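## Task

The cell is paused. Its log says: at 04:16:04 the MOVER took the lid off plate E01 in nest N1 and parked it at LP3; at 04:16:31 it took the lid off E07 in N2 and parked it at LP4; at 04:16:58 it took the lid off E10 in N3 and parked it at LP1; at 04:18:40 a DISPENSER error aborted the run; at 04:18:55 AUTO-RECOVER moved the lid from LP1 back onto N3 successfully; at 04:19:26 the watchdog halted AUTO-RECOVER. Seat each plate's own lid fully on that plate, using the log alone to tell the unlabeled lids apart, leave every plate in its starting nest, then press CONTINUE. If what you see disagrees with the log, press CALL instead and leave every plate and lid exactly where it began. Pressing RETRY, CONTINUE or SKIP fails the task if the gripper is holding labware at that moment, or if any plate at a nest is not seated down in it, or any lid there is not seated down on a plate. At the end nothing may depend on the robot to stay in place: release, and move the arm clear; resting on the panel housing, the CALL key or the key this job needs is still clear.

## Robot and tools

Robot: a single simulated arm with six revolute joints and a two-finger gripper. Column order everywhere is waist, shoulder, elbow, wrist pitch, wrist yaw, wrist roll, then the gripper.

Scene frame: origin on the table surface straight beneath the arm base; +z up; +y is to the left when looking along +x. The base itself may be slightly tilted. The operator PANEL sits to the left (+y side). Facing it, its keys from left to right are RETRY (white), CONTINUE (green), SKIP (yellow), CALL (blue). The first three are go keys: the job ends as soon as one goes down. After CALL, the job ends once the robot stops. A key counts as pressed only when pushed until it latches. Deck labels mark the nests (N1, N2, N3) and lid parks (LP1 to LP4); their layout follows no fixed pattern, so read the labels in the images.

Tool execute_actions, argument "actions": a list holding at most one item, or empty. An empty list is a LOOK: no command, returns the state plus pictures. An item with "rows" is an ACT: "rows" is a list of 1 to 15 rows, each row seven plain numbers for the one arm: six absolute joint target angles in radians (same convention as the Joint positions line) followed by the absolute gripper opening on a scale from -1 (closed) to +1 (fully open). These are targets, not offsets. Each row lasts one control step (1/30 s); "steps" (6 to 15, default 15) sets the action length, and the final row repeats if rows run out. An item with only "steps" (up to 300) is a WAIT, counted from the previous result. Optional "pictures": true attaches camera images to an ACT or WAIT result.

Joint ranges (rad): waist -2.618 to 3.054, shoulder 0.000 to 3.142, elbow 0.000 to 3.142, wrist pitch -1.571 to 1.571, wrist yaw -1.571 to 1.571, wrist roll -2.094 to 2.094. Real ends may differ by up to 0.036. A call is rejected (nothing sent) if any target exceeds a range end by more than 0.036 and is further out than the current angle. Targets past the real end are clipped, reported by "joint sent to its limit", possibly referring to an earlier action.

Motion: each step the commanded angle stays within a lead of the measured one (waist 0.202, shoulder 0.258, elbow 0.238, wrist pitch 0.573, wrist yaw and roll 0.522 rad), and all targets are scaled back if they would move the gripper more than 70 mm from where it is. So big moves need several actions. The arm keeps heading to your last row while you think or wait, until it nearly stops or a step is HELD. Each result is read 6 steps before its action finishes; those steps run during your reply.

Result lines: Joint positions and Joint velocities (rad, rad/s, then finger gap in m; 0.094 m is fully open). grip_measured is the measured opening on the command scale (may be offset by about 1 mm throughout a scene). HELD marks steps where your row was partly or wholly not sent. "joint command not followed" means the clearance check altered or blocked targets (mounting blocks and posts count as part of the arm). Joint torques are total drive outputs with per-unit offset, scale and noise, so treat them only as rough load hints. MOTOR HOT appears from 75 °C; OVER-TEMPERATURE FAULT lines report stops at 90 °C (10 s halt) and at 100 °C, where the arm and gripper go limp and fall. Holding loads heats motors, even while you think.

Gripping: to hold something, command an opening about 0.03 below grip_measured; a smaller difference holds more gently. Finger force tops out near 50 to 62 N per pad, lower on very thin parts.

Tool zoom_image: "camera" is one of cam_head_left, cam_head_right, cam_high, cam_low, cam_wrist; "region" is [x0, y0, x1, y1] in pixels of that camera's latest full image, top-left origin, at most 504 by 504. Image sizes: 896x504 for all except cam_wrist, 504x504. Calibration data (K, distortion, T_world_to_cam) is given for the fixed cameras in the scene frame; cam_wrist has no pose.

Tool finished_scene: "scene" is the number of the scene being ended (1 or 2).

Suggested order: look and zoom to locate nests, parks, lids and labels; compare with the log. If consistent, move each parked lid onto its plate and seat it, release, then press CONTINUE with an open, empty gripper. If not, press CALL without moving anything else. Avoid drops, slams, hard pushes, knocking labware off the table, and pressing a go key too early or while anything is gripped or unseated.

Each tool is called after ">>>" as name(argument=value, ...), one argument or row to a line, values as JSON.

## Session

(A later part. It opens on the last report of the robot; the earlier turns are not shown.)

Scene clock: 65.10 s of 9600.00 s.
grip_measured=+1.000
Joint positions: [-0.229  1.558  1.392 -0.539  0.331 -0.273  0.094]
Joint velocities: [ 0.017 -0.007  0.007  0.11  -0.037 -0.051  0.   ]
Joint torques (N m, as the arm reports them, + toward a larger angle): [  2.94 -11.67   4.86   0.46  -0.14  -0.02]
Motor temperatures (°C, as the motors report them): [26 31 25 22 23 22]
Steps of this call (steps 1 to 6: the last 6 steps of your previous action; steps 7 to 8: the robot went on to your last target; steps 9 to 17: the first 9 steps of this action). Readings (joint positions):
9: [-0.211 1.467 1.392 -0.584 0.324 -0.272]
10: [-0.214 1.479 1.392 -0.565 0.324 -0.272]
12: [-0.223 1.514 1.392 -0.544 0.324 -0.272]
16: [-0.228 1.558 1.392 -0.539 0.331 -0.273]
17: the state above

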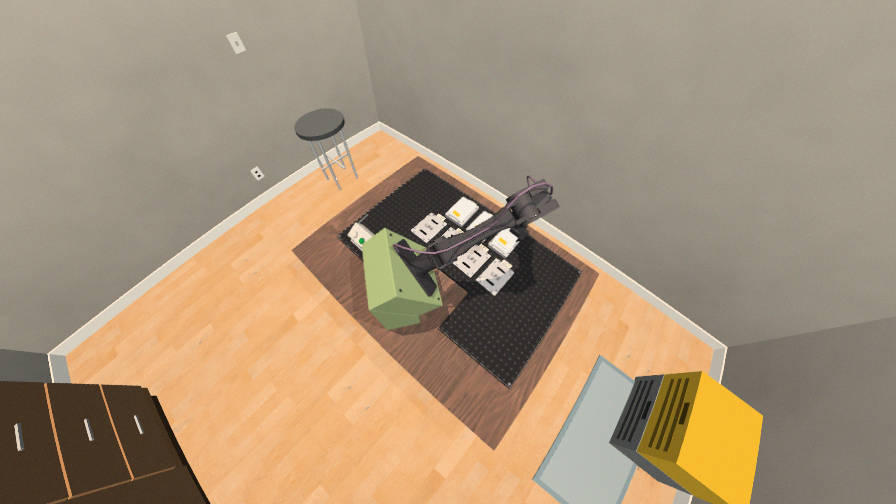

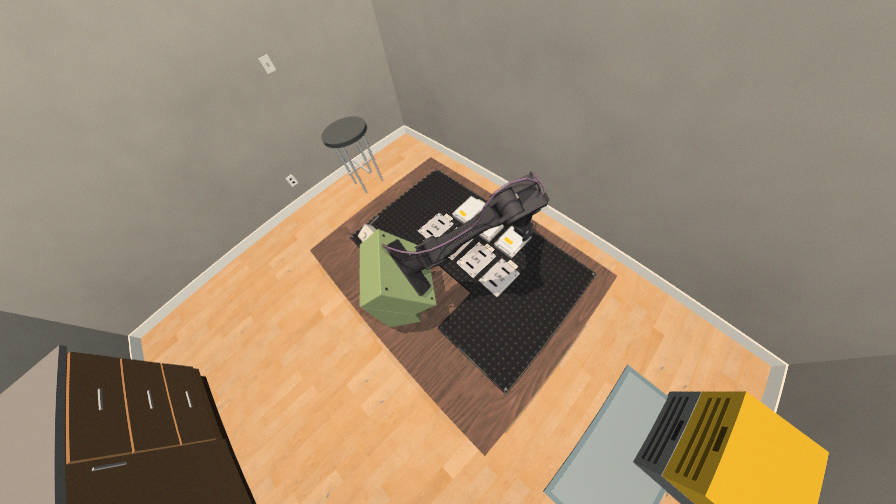

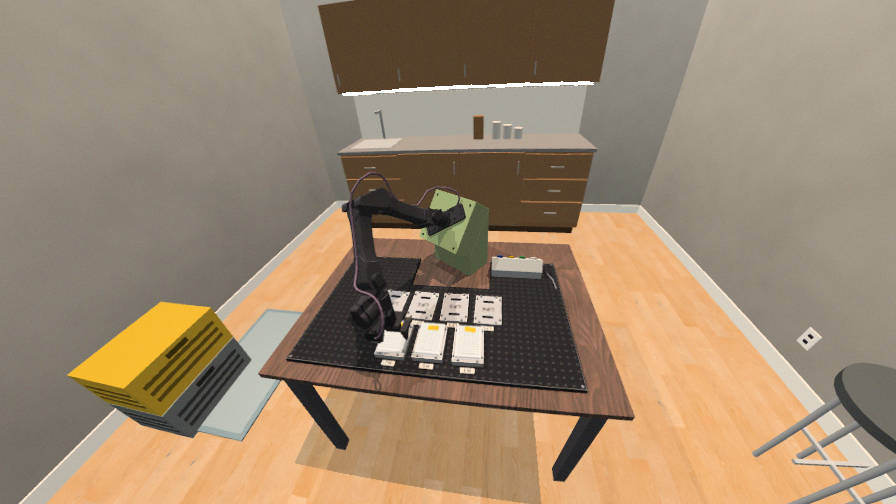

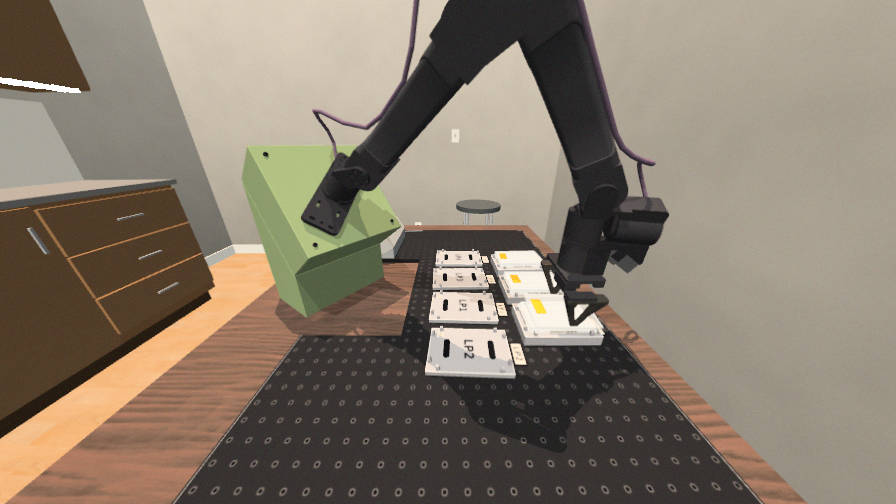

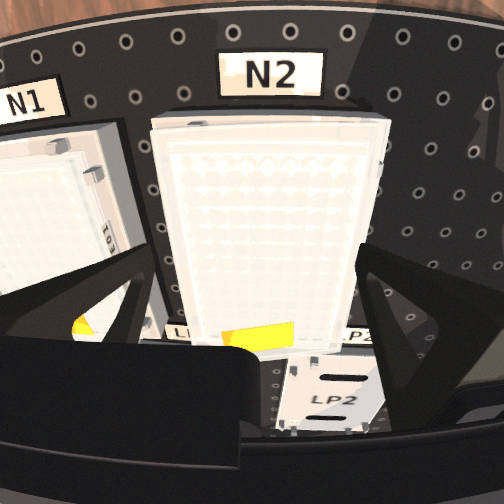

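>>> execute_actions(
  actions=[
    {"rows":[[-0.229,1.50,1.40,-0.57,0.33,-0.275,1]],"steps":15},
  ],
)

>>> execute_actions(
  actions=[
    {"rows":[[-0.255,1.52,1.40,-0.54,0.33,-0.275,1]],"steps":15},
  ],
  pictures=true,
)

>>> zoom_image(
  camera="cam_low",
  region=[490,270,630,360],
)

Scene clock: 65.63 s of 9600.00 s.
grip_measured=+1.000
Joint positions: [-0.229  1.516  1.392 -0.554  0.331 -0.273  0.094]
Joint velocities: [-0.012 -0.017 -0.022 -0.007 -0.007 -0.051  0.   ]
Joint torques (N m, as the arm reports them, + toward a larger angle): [  2.94 -13.18   5.     0.27  -0.04  -0.02]
Motor temperatures (°C, as the motors report them): [26 31 25 22 23 22]
Steps of this call (steps 1 to 6: the last 6 steps of your previous action; step 7: the robot went on to your last target; steps 8 to 16: the first 9 steps of this action). Readings (joint positions):
8: [-0.229 1.555 1.392 -0.536 0.331 -0.273]
9: [-0.229 1.550 1.392 -0.545 0.331 -0.273]
11: [-0.229 1.535 1.392 -0.553 0.331 -0.273]
15: [-0.229 1.516 1.392 -0.554 0.331 -0.273]
16: the state above

Scene clock: 66.13 s of 9600.00 s.
grip_measured=+1.000
Joint positions: [-0.252  1.516  1.392 -0.552  0.33  -0.273  0.094]
Joint velocities: [ 0.012  0.002  0.002 -0.051 -0.051 -0.022  0.   ]
Joint torques (N m, as the arm reports them, + toward a larger angle): [  2.56 -11.56   4.99   0.47  -0.03  -0.02]
Motor temperatures (°C, as the motors report them): [26 31 25 22 23 22]
Steps of this call (steps 1 to 6: the last 6 steps of your previous action; steps 7 to 15: the first 9 steps of this action). Readings (joint positions):
7: [-0.230 1.516 1.392 -0.558 0.330 -0.273]
8: [-0.234 1.516 1.392 -0.557 0.330 -0.273]
10: [-0.244 1.516 1.392 -0.554 0.330 -0.273]
14: [-0.252 1.516 1.392 -0.552 0.330 -0.273]
15: the state above

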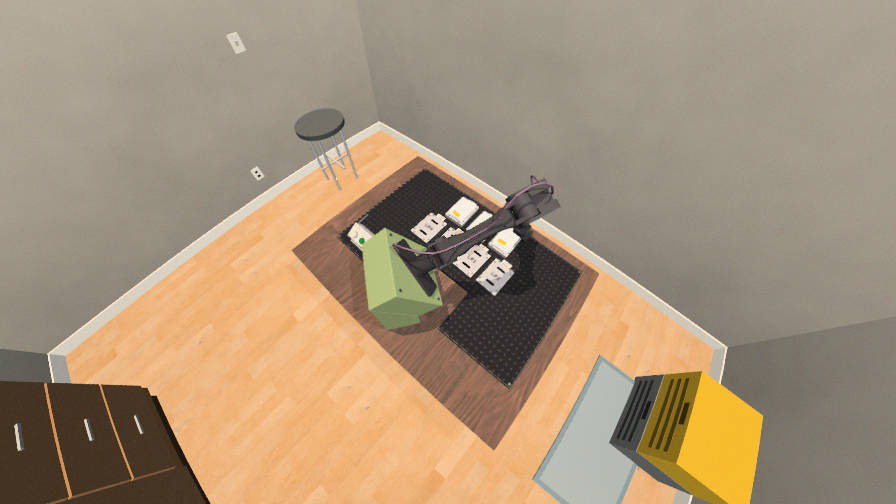

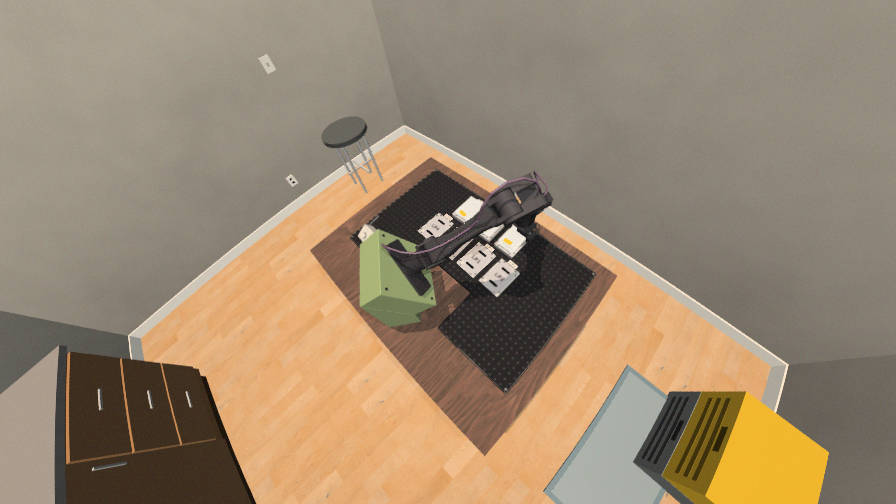

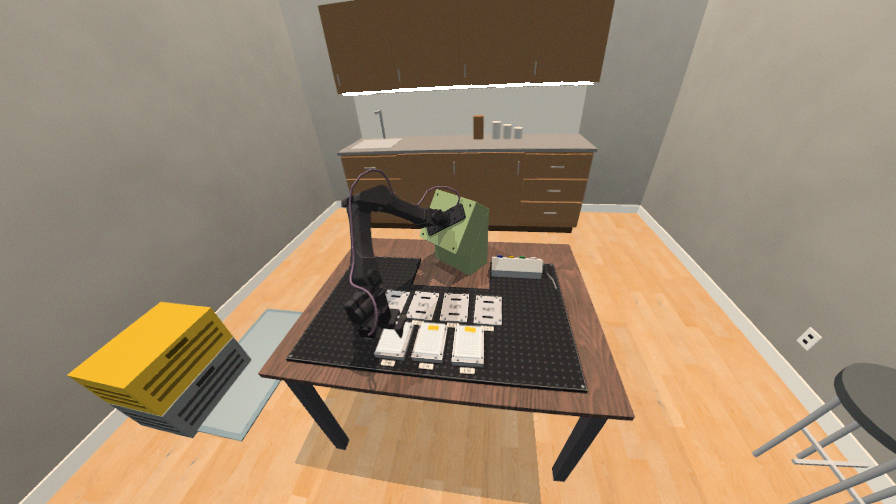

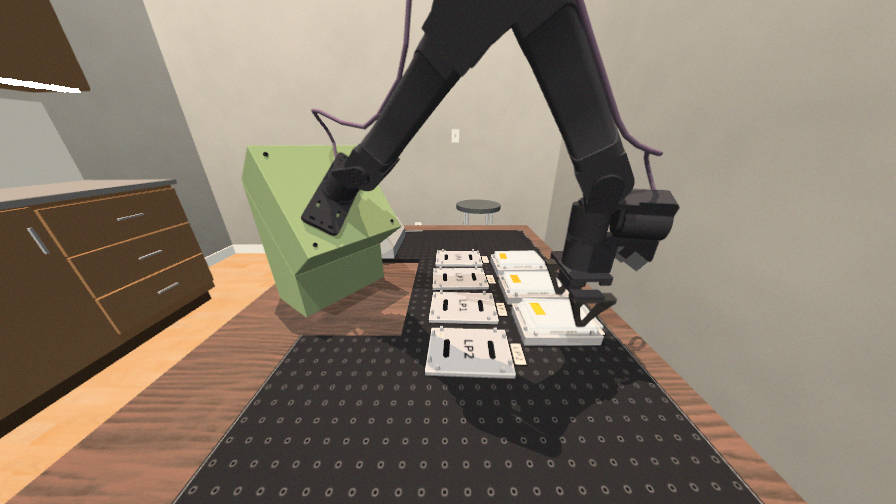

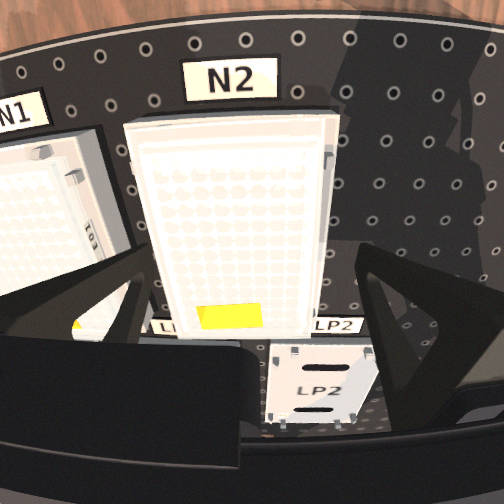

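Region (490, 270, 630, 360) of cam_low's 896x504 image, scaled by 3.600, with more detail than that image has; it fills the top 324 rows of this view, and the rest is white.

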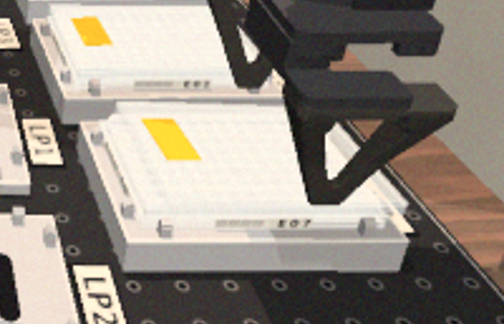

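>>> execute_actions(
  actions=[
    {"rows":[[-0.231,1.52,1.40,-0.54,0.33,-0.30,1]],"steps":10},
  ],
)

>>> execute_actions(
  actions=[
    {"rows":[[-0.244,1.555,1.40,-0.53,0.33,-0.30,1]],"steps":15},
  ],
  pictures=true,
)

Scene clock: 66.53 s of 9600.00 s.
grip_measured=+1.000
Joint positions: [-0.252  1.516  1.392 -0.55   0.33  -0.284  0.094]
Joint velocities: [ 0.007 -0.002 -0.012 -0.037  0.007  0.007  0.   ]
Joint torques (N m, as the arm reports them, + toward a larger angle): [  4.51 -11.55   4.99   0.47  -0.02  -0.1 ]
Motor temperatures (°C, as the motors report them): [26 31 25 22 23 22]
Steps of this call (steps 1 to 6: the last 6 steps of your previous action; steps 7 to 8: the robot went on to your last target; steps 9 to 12: the first 4 steps of this action). Readings (joint positions):
9: [-0.252 1.516 1.392 -0.550 0.330 -0.276]
10: [-0.252 1.516 1.392 -0.550 0.330 -0.279]
12: the state above

Scene clock: 67.03 s of 9600.00 s.
grip_measured=+1.000
Joint positions: [-0.252  1.54   1.392 -0.542  0.33  -0.292  0.094]
Joint velocities: [ 0.002 -0.012  0.007  0.022 -0.051 -0.037  0.   ]
Joint torques (N m, as the arm reports them, + toward a larger angle): [  3.56 -10.69   4.86   0.46  -0.02  -0.08]
Motor temperatures (°C, as the motors report them): [26 31 25 22 23 22]
Steps of this call (steps 1 to 6: the last 6 steps of your previous action; steps 7 to 15: the first 9 steps of this action). Readings (joint positions):
7: [-0.252 1.517 1.392 -0.549 0.330 -0.291]
8: [-0.252 1.520 1.392 -0.545 0.330 -0.291]
10: [-0.252 1.529 1.392 -0.542 0.330 -0.292]
14: [-0.252 1.540 1.392 -0.542 0.330 -0.292]
15: the state above

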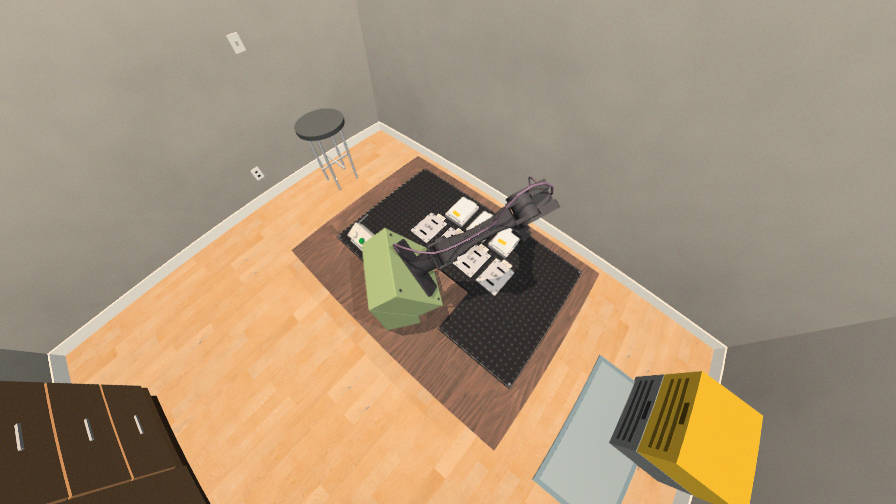

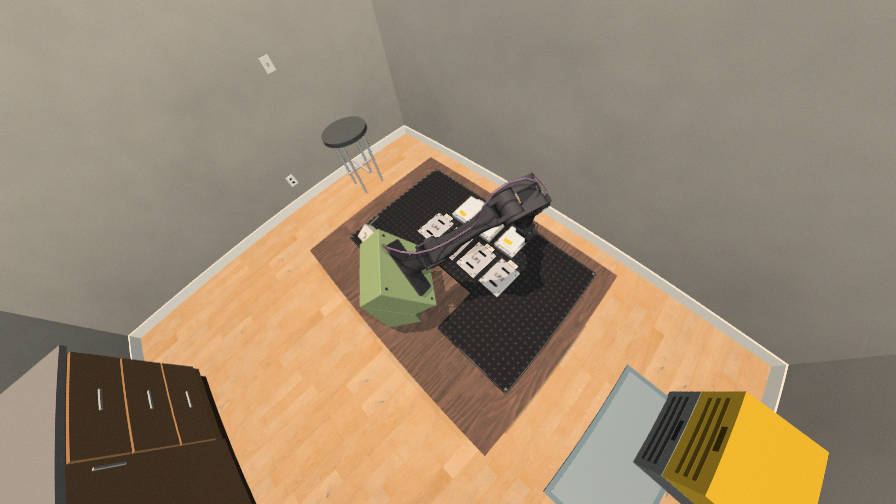

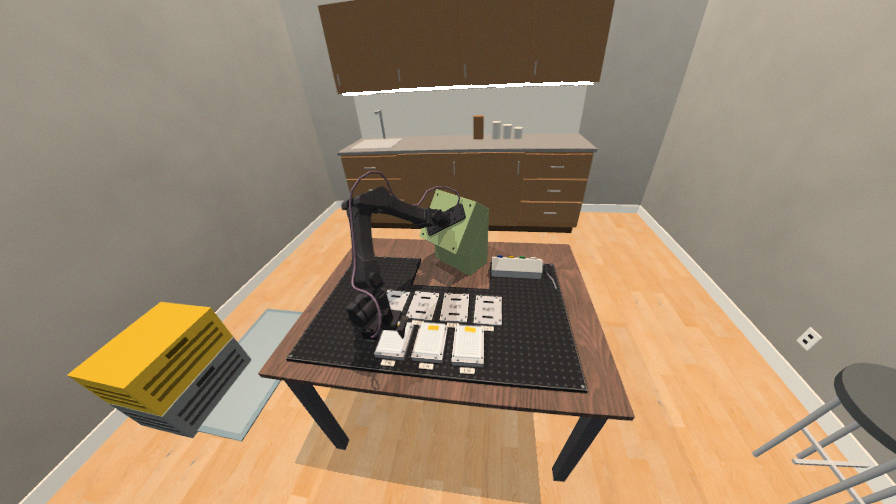

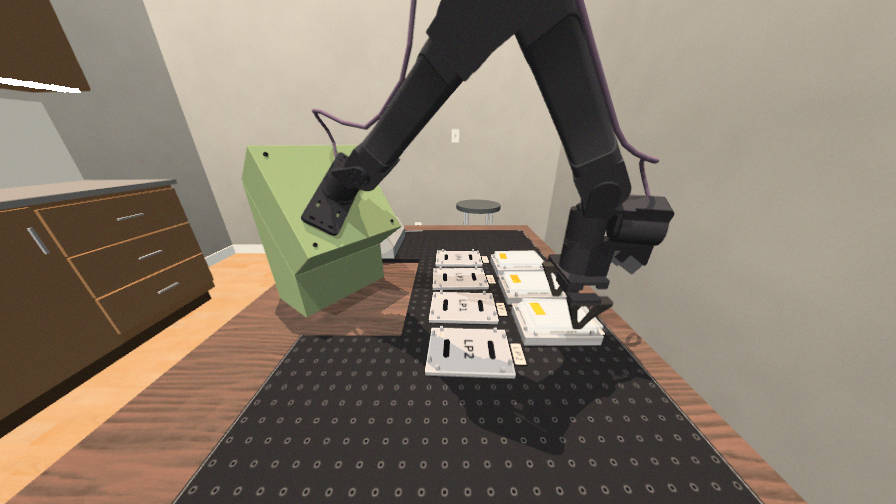

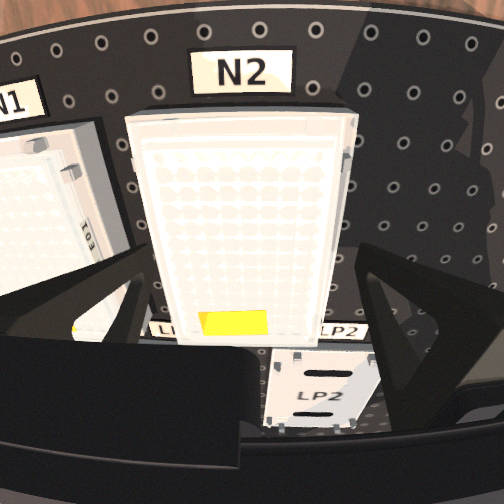

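Shifting +y with waist, then descending.

>>> execute_actions(
  actions=[
    {"rows":[[-0.226,1.54,1.40,-0.535,0.32,-0.29,1]],"steps":10},
  ],
)

>>> execute_actions(
  actions=[
    {"rows":[[-0.24,1.578,1.40,-0.53,0.32,-0.29,1]],"steps":15},
  ],
  pictures=true,
)

Scene clock: 67.37 s of 9600.00 s.
grip_measured=+1.000
Joint positions: [-0.245  1.54   1.392 -0.54   0.33  -0.292  0.094]
Joint velocities: [ 0.071 -0.002  0.002  0.022  0.022 -0.022  0.   ]
Joint torques (N m, as the arm reports them, + toward a larger angle): [  4.2  -11.94   4.84   0.41  -0.13   0.03]
Motor temperatures (°C, as the motors report them): [26 31 25 22 23 22]
Steps of this call (steps 1 to 6: the last 6 steps of your previous action; steps 7 to 10: the first 4 steps of this action). Readings (joint positions):
7: [-0.251 1.540 1.392 -0.540 0.330 -0.292]
8: [-0.249 1.540 1.392 -0.540 0.330 -0.292]
10: the state above

Scene clock: 67.87 s of 9600.00 s.
grip_measured=+1.000
Joint positions: [-0.241  1.563  1.392 -0.537  0.33  -0.292  0.094]
Joint velocities: [ 0.002  0.007  0.007  0.081  0.051 -0.022  0.   ]
Joint torques (N m, as the arm reports them, + toward a larger angle): [  3.19 -10.6    4.73   0.4   -0.13   0.03]
Motor temperatures (°C, as the motors report them): [26 31 25 22 23 22]
Steps of this call (steps 1 to 6: the last 6 steps of your previous action; steps 7 to 15: the first 9 steps of this action). Readings (joint positions):
7: [-0.241 1.542 1.392 -0.540 0.330 -0.292]
8: [-0.241 1.544 1.392 -0.537 0.330 -0.292]
10: [-0.241 1.552 1.392 -0.537 0.330 -0.292]
14: [-0.241 1.562 1.392 -0.537 0.330 -0.292]
15: the state above

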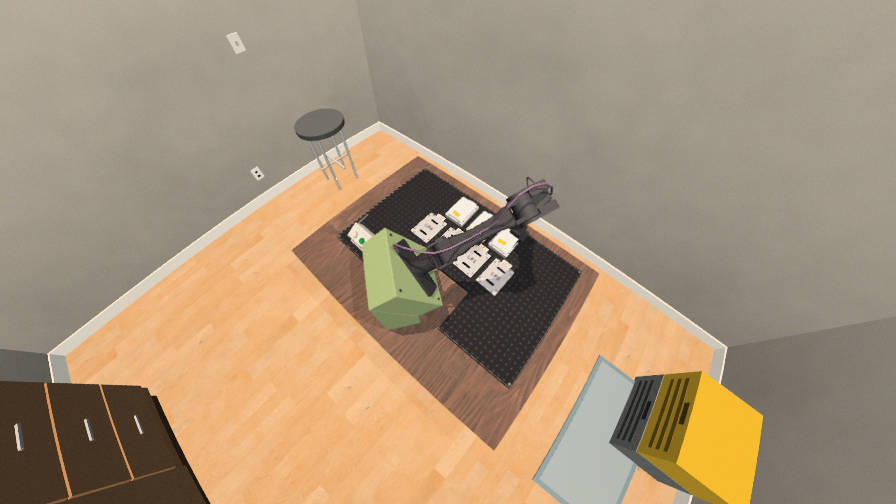

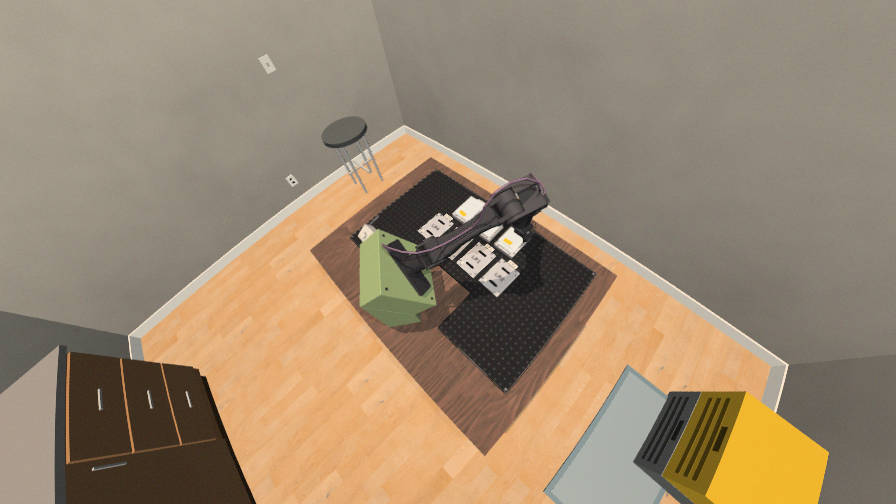

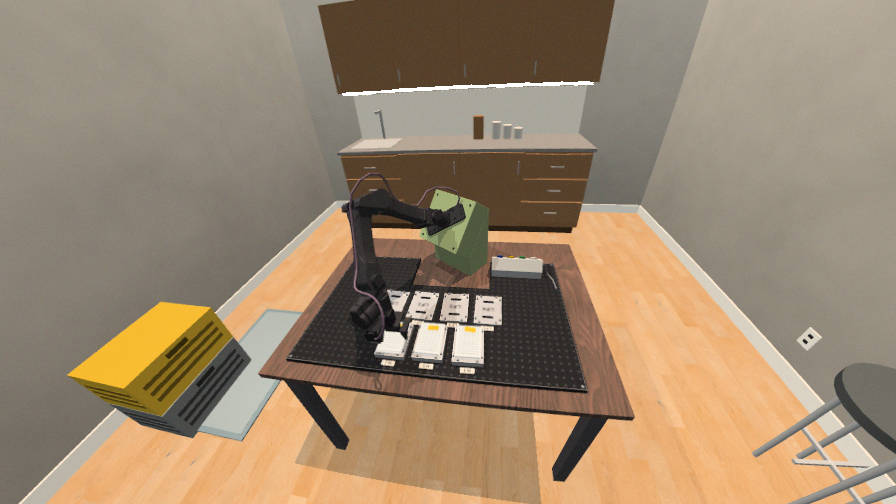

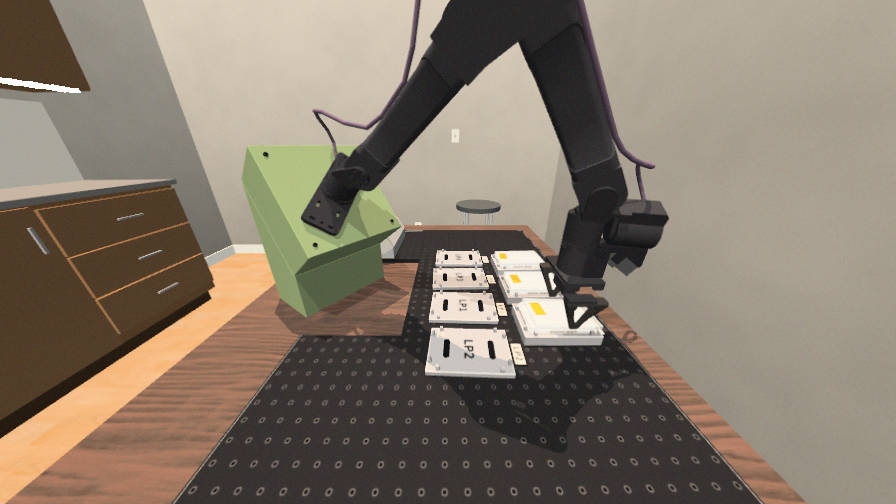

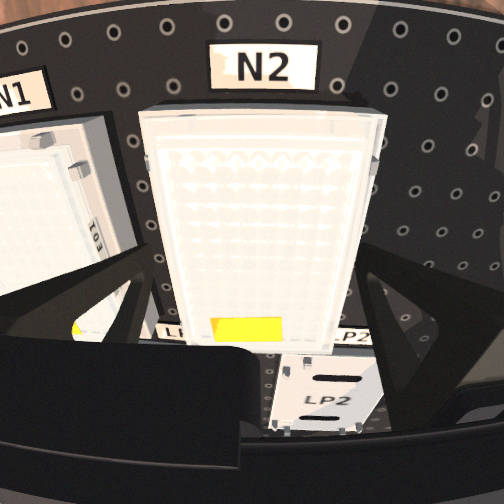

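>>> execute_actions(
  actions=[
    {"rows":[[-0.259,1.563,1.40,-0.535,0.32,-0.29,1],[-0.259,1.563,1.40,-0.535,0.32,-0.29,1],[-0.259,1.563,1.40,-0.535,0.32,-0.29,1],[-0.259,1.563,1.40,-0.535,0.32,-0.29,1],[-0.259,1.563,1.40,-0.535,0.32,-0.29,1],[-0.259,1.563,1.40,-0.535,0.32,-0.29,1],[-0.259,1.59,1.40,-0.53,0.32,-0.29,1]],"steps":15},
  ],
)

>>> execute_actions(
  actions=[
    {"rows":[[-0.25,1.58,1.40,-0.53,0.32,-0.29,0.92],[-0.25,1.58,1.40,-0.53,0.32,-0.29,0.88],[-0.25,1.58,1.40,-0.53,0.32,-0.29,0.84],[-0.25,1.58,1.40,-0.53,0.32,-0.29,0.81],[-0.25,1.58,1.40,-0.53,0.32,-0.29,0.78],[-0.25,1.58,1.40,-0.53,0.32,-0.29,0.755]],"steps":15},
  ],
  pictures=true,
)

>>> zoom_image(
  camera="cam_low",
  region=[490,270,630,360],
)

Scene clock: 68.77 s of 9600.00 s.
grip_measured=+1.000
Joint positions: [-0.254  1.563  1.392 -0.537  0.329 -0.292  0.094]
Joint velocities: [-0.012  0.007 -0.002  0.037 -0.037 -0.066  0.   ]
Joint torques (N m, as the arm reports them, + toward a larger angle): [ 2.64 -9.62  4.73  0.39 -0.12  0.03]
Motor temperatures (°C, as the motors report them): [26 31 25 22 23 22]
Steps of this call (steps 1 to 6: the last 6 steps of your previous action; steps 7 to 15: the robot went on to your last target; steps 16 to 18: nothing new was sent; steps 19 to 27: the first 9 steps of this action). Readings (joint positions):
19: [-0.242 1.563 1.392 -0.537 0.330 -0.292]
20: [-0.244 1.563 1.392 -0.537 0.329 -0.292]
22: [-0.250 1.563 1.392 -0.537 0.329 -0.292]
26: [-0.254 1.563 1.392 -0.537 0.329 -0.292]
27: the state above

Scene clock: 69.27 s of 9600.00 s.
grip_measured=+0.773
Joint positions: [-0.254  1.563  1.392 -0.538  0.317 -0.292  0.083]
Joint velocities: [-0.002 -0.012  0.007  0.066 -0.037 -0.051 -0.   ]
Joint torques (N m, as the arm reports them, + toward a larger angle): [  3.37 -10.48   4.73   0.4    0.01   0.03]
Motor temperatures (°C, as the motors report them): [26 31 25 22 23 22]
Steps of this call (steps 1 to 6: the last 6 steps of your previous action; steps 7 to 15: the first 9 steps of this action). Readings (joint positions):
7: [-0.254 1.563 1.392 -0.537 0.329 -0.292]
8: [-0.254 1.563 1.392 -0.537 0.327 -0.292]
10: [-0.254 1.563 1.392 -0.537 0.318 -0.292]
14: [-0.254 1.563 1.392 -0.538 0.317 -0.292]
15: the state above

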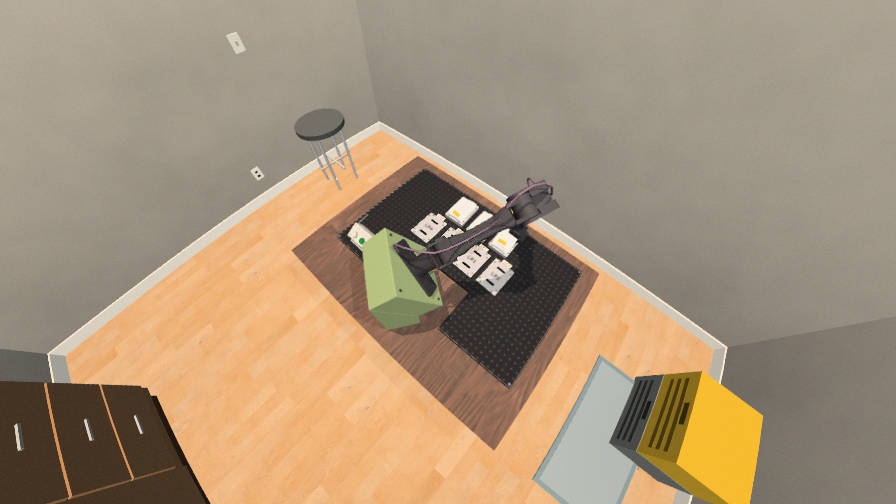

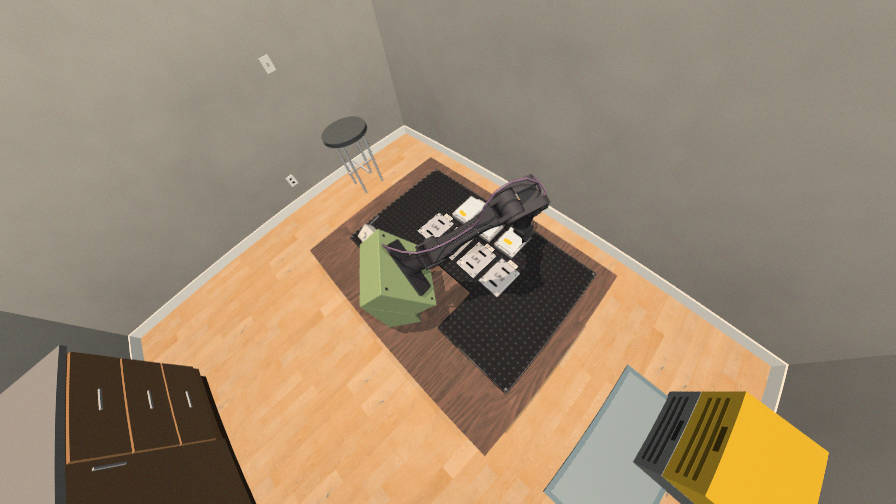

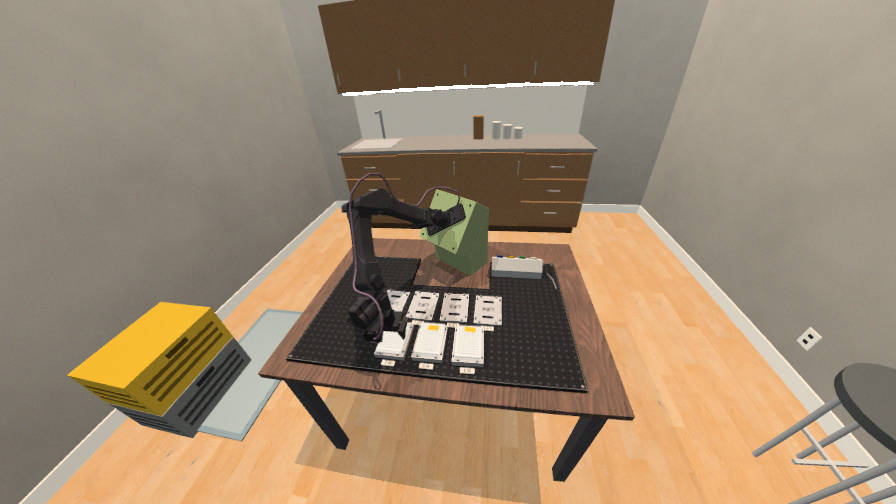

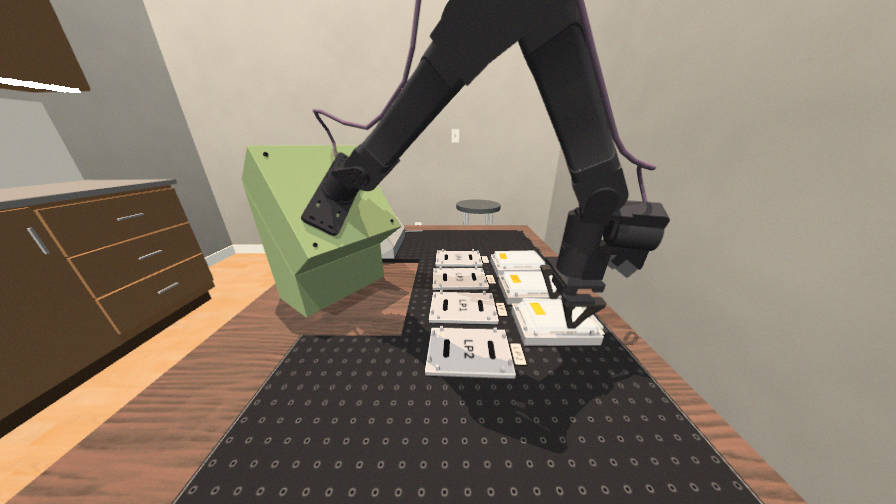

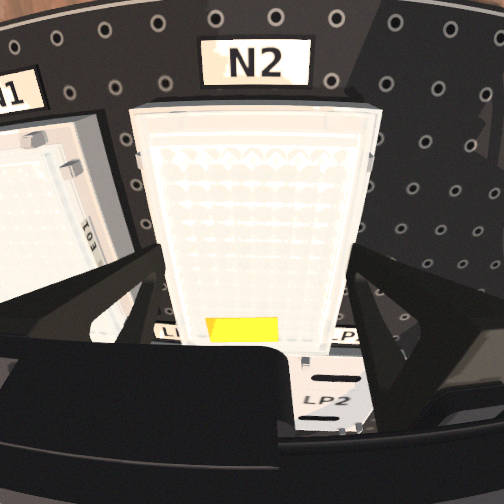

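Region (490, 270, 630, 360) of cam_low's 896x504 image, scaled by 3.600, with more detail than that image has; it fills the top 324 rows of this view, and the rest is white.

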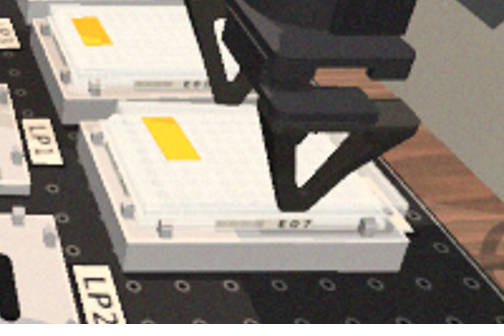

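>>> execute_actions(
  actions=[
    {"rows":[[-0.25,1.53,1.39,-0.54,0.32,-0.29,0.745],[-0.25,1.53,1.38,-0.54,0.32,-0.29,0.745],[-0.25,1.53,1.37,-0.54,0.32,-0.29,0.745],[-0.25,1.53,1.36,-0.54,0.32,-0.29,0.745],[-0.25,1.53,1.35,-0.54,0.32,-0.29,0.745]],"steps":15},
  ],
)

>>> execute_actions(
  actions=[
    {"steps":8},
  ],
  pictures=true,
)

>>> zoom_image(
  camera="cam_low",
  region=[490,270,630,360],
)

Scene clock: 69.93 s of 9600.00 s.
grip_measured=+0.768
Joint positions: [-0.254  1.552  1.374 -0.536  0.317 -0.292  0.083]
Joint velocities: [ 0.017 -0.027 -0.017  0.007  0.007  0.022 -0.001]
Joint torques (N m, as the arm reports them, + toward a larger angle): [  3.35 -13.69   1.98   0.29   0.     0.03]
Motor temperatures (°C, as the motors report them): [26 32 25 22 23 22]
Steps of this call (steps 1 to 6: the last 6 steps of your previous action; steps 7 to 11: the robot went on to your last target; steps 12 to 20: the first 9 steps of this action). Readings (joint positions):
12: [-0.254 1.563 1.392 -0.538 0.317 -0.292]
13: [-0.254 1.563 1.392 -0.538 0.317 -0.292]
15: [-0.254 1.562 1.391 -0.537 0.317 -0.292]
19: [-0.254 1.553 1.375 -0.536 0.317 -0.292]
20: the state above

Scene clock: 70.20 s of 9600.00 s.
grip_measured=+0.768
Joint positions: [-0.254  1.552  1.373 -0.536  0.317 -0.292  0.083]
Joint velocities: [-0.007 -0.002  0.002  0.007 -0.066 -0.007 -0.001]
Joint torques (N m, as the arm reports them, + toward a larger angle): [  3.31 -13.76   1.95   0.29   0.01   0.03]
Motor temperatures (°C, as the motors report them): [26 32 25 22 23 22]
Kept back: nothing.
Steps of this call (steps 1 to 6: the last 6 steps of your previous action; steps 7 to 8: the robot went on to your last target). Readings (joint positions):
1: [-0.254 1.552 1.374 -0.536 0.317 -0.292]
2: [-0.254 1.552 1.374 -0.536 0.317 -0.292]
4: [-0.254 1.552 1.373 -0.536 0.317 -0.292]
8: the state above

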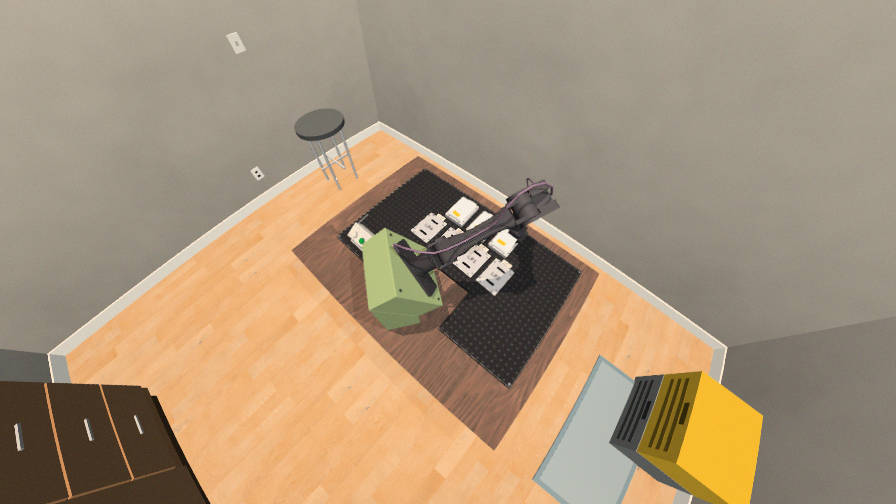

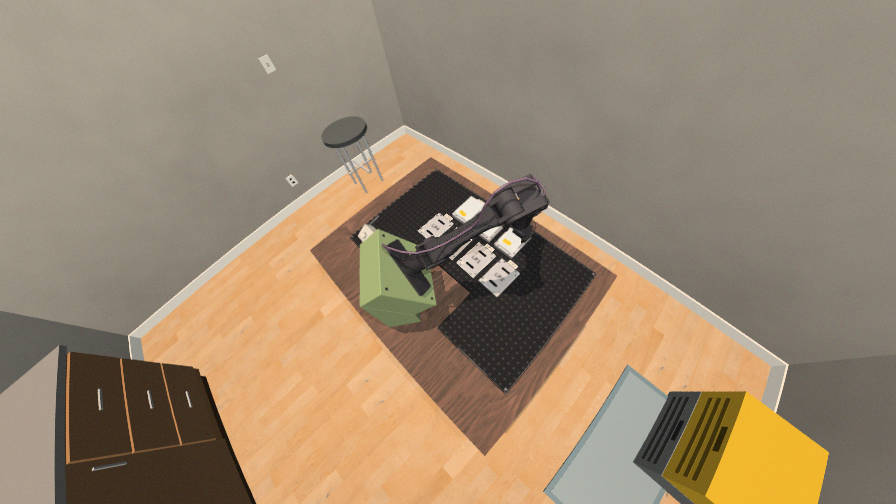

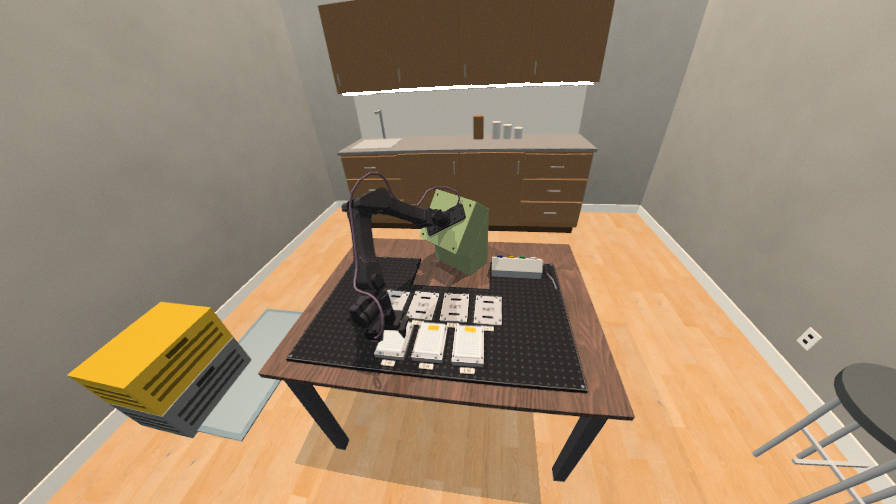

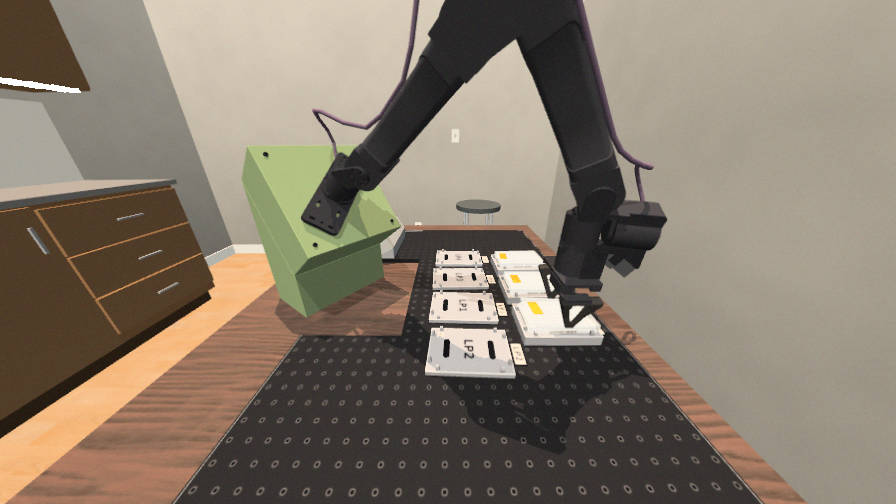

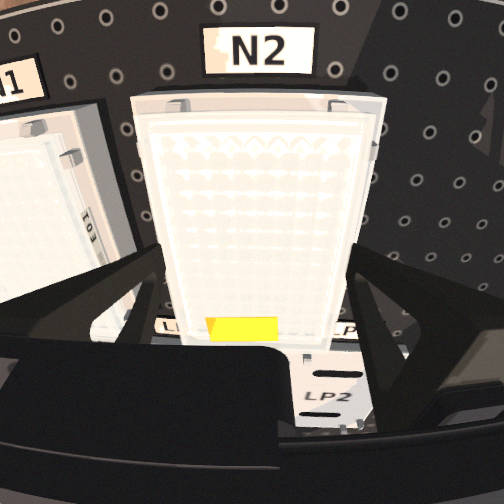

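Region (490, 270, 630, 360) of cam_low's 896x504 image, scaled by 3.600, with more detail than that image has; it fills the top 324 rows of this view, and the rest is white.

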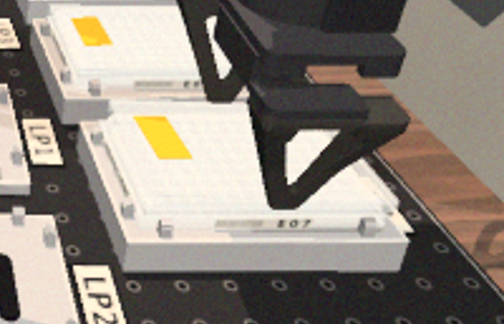

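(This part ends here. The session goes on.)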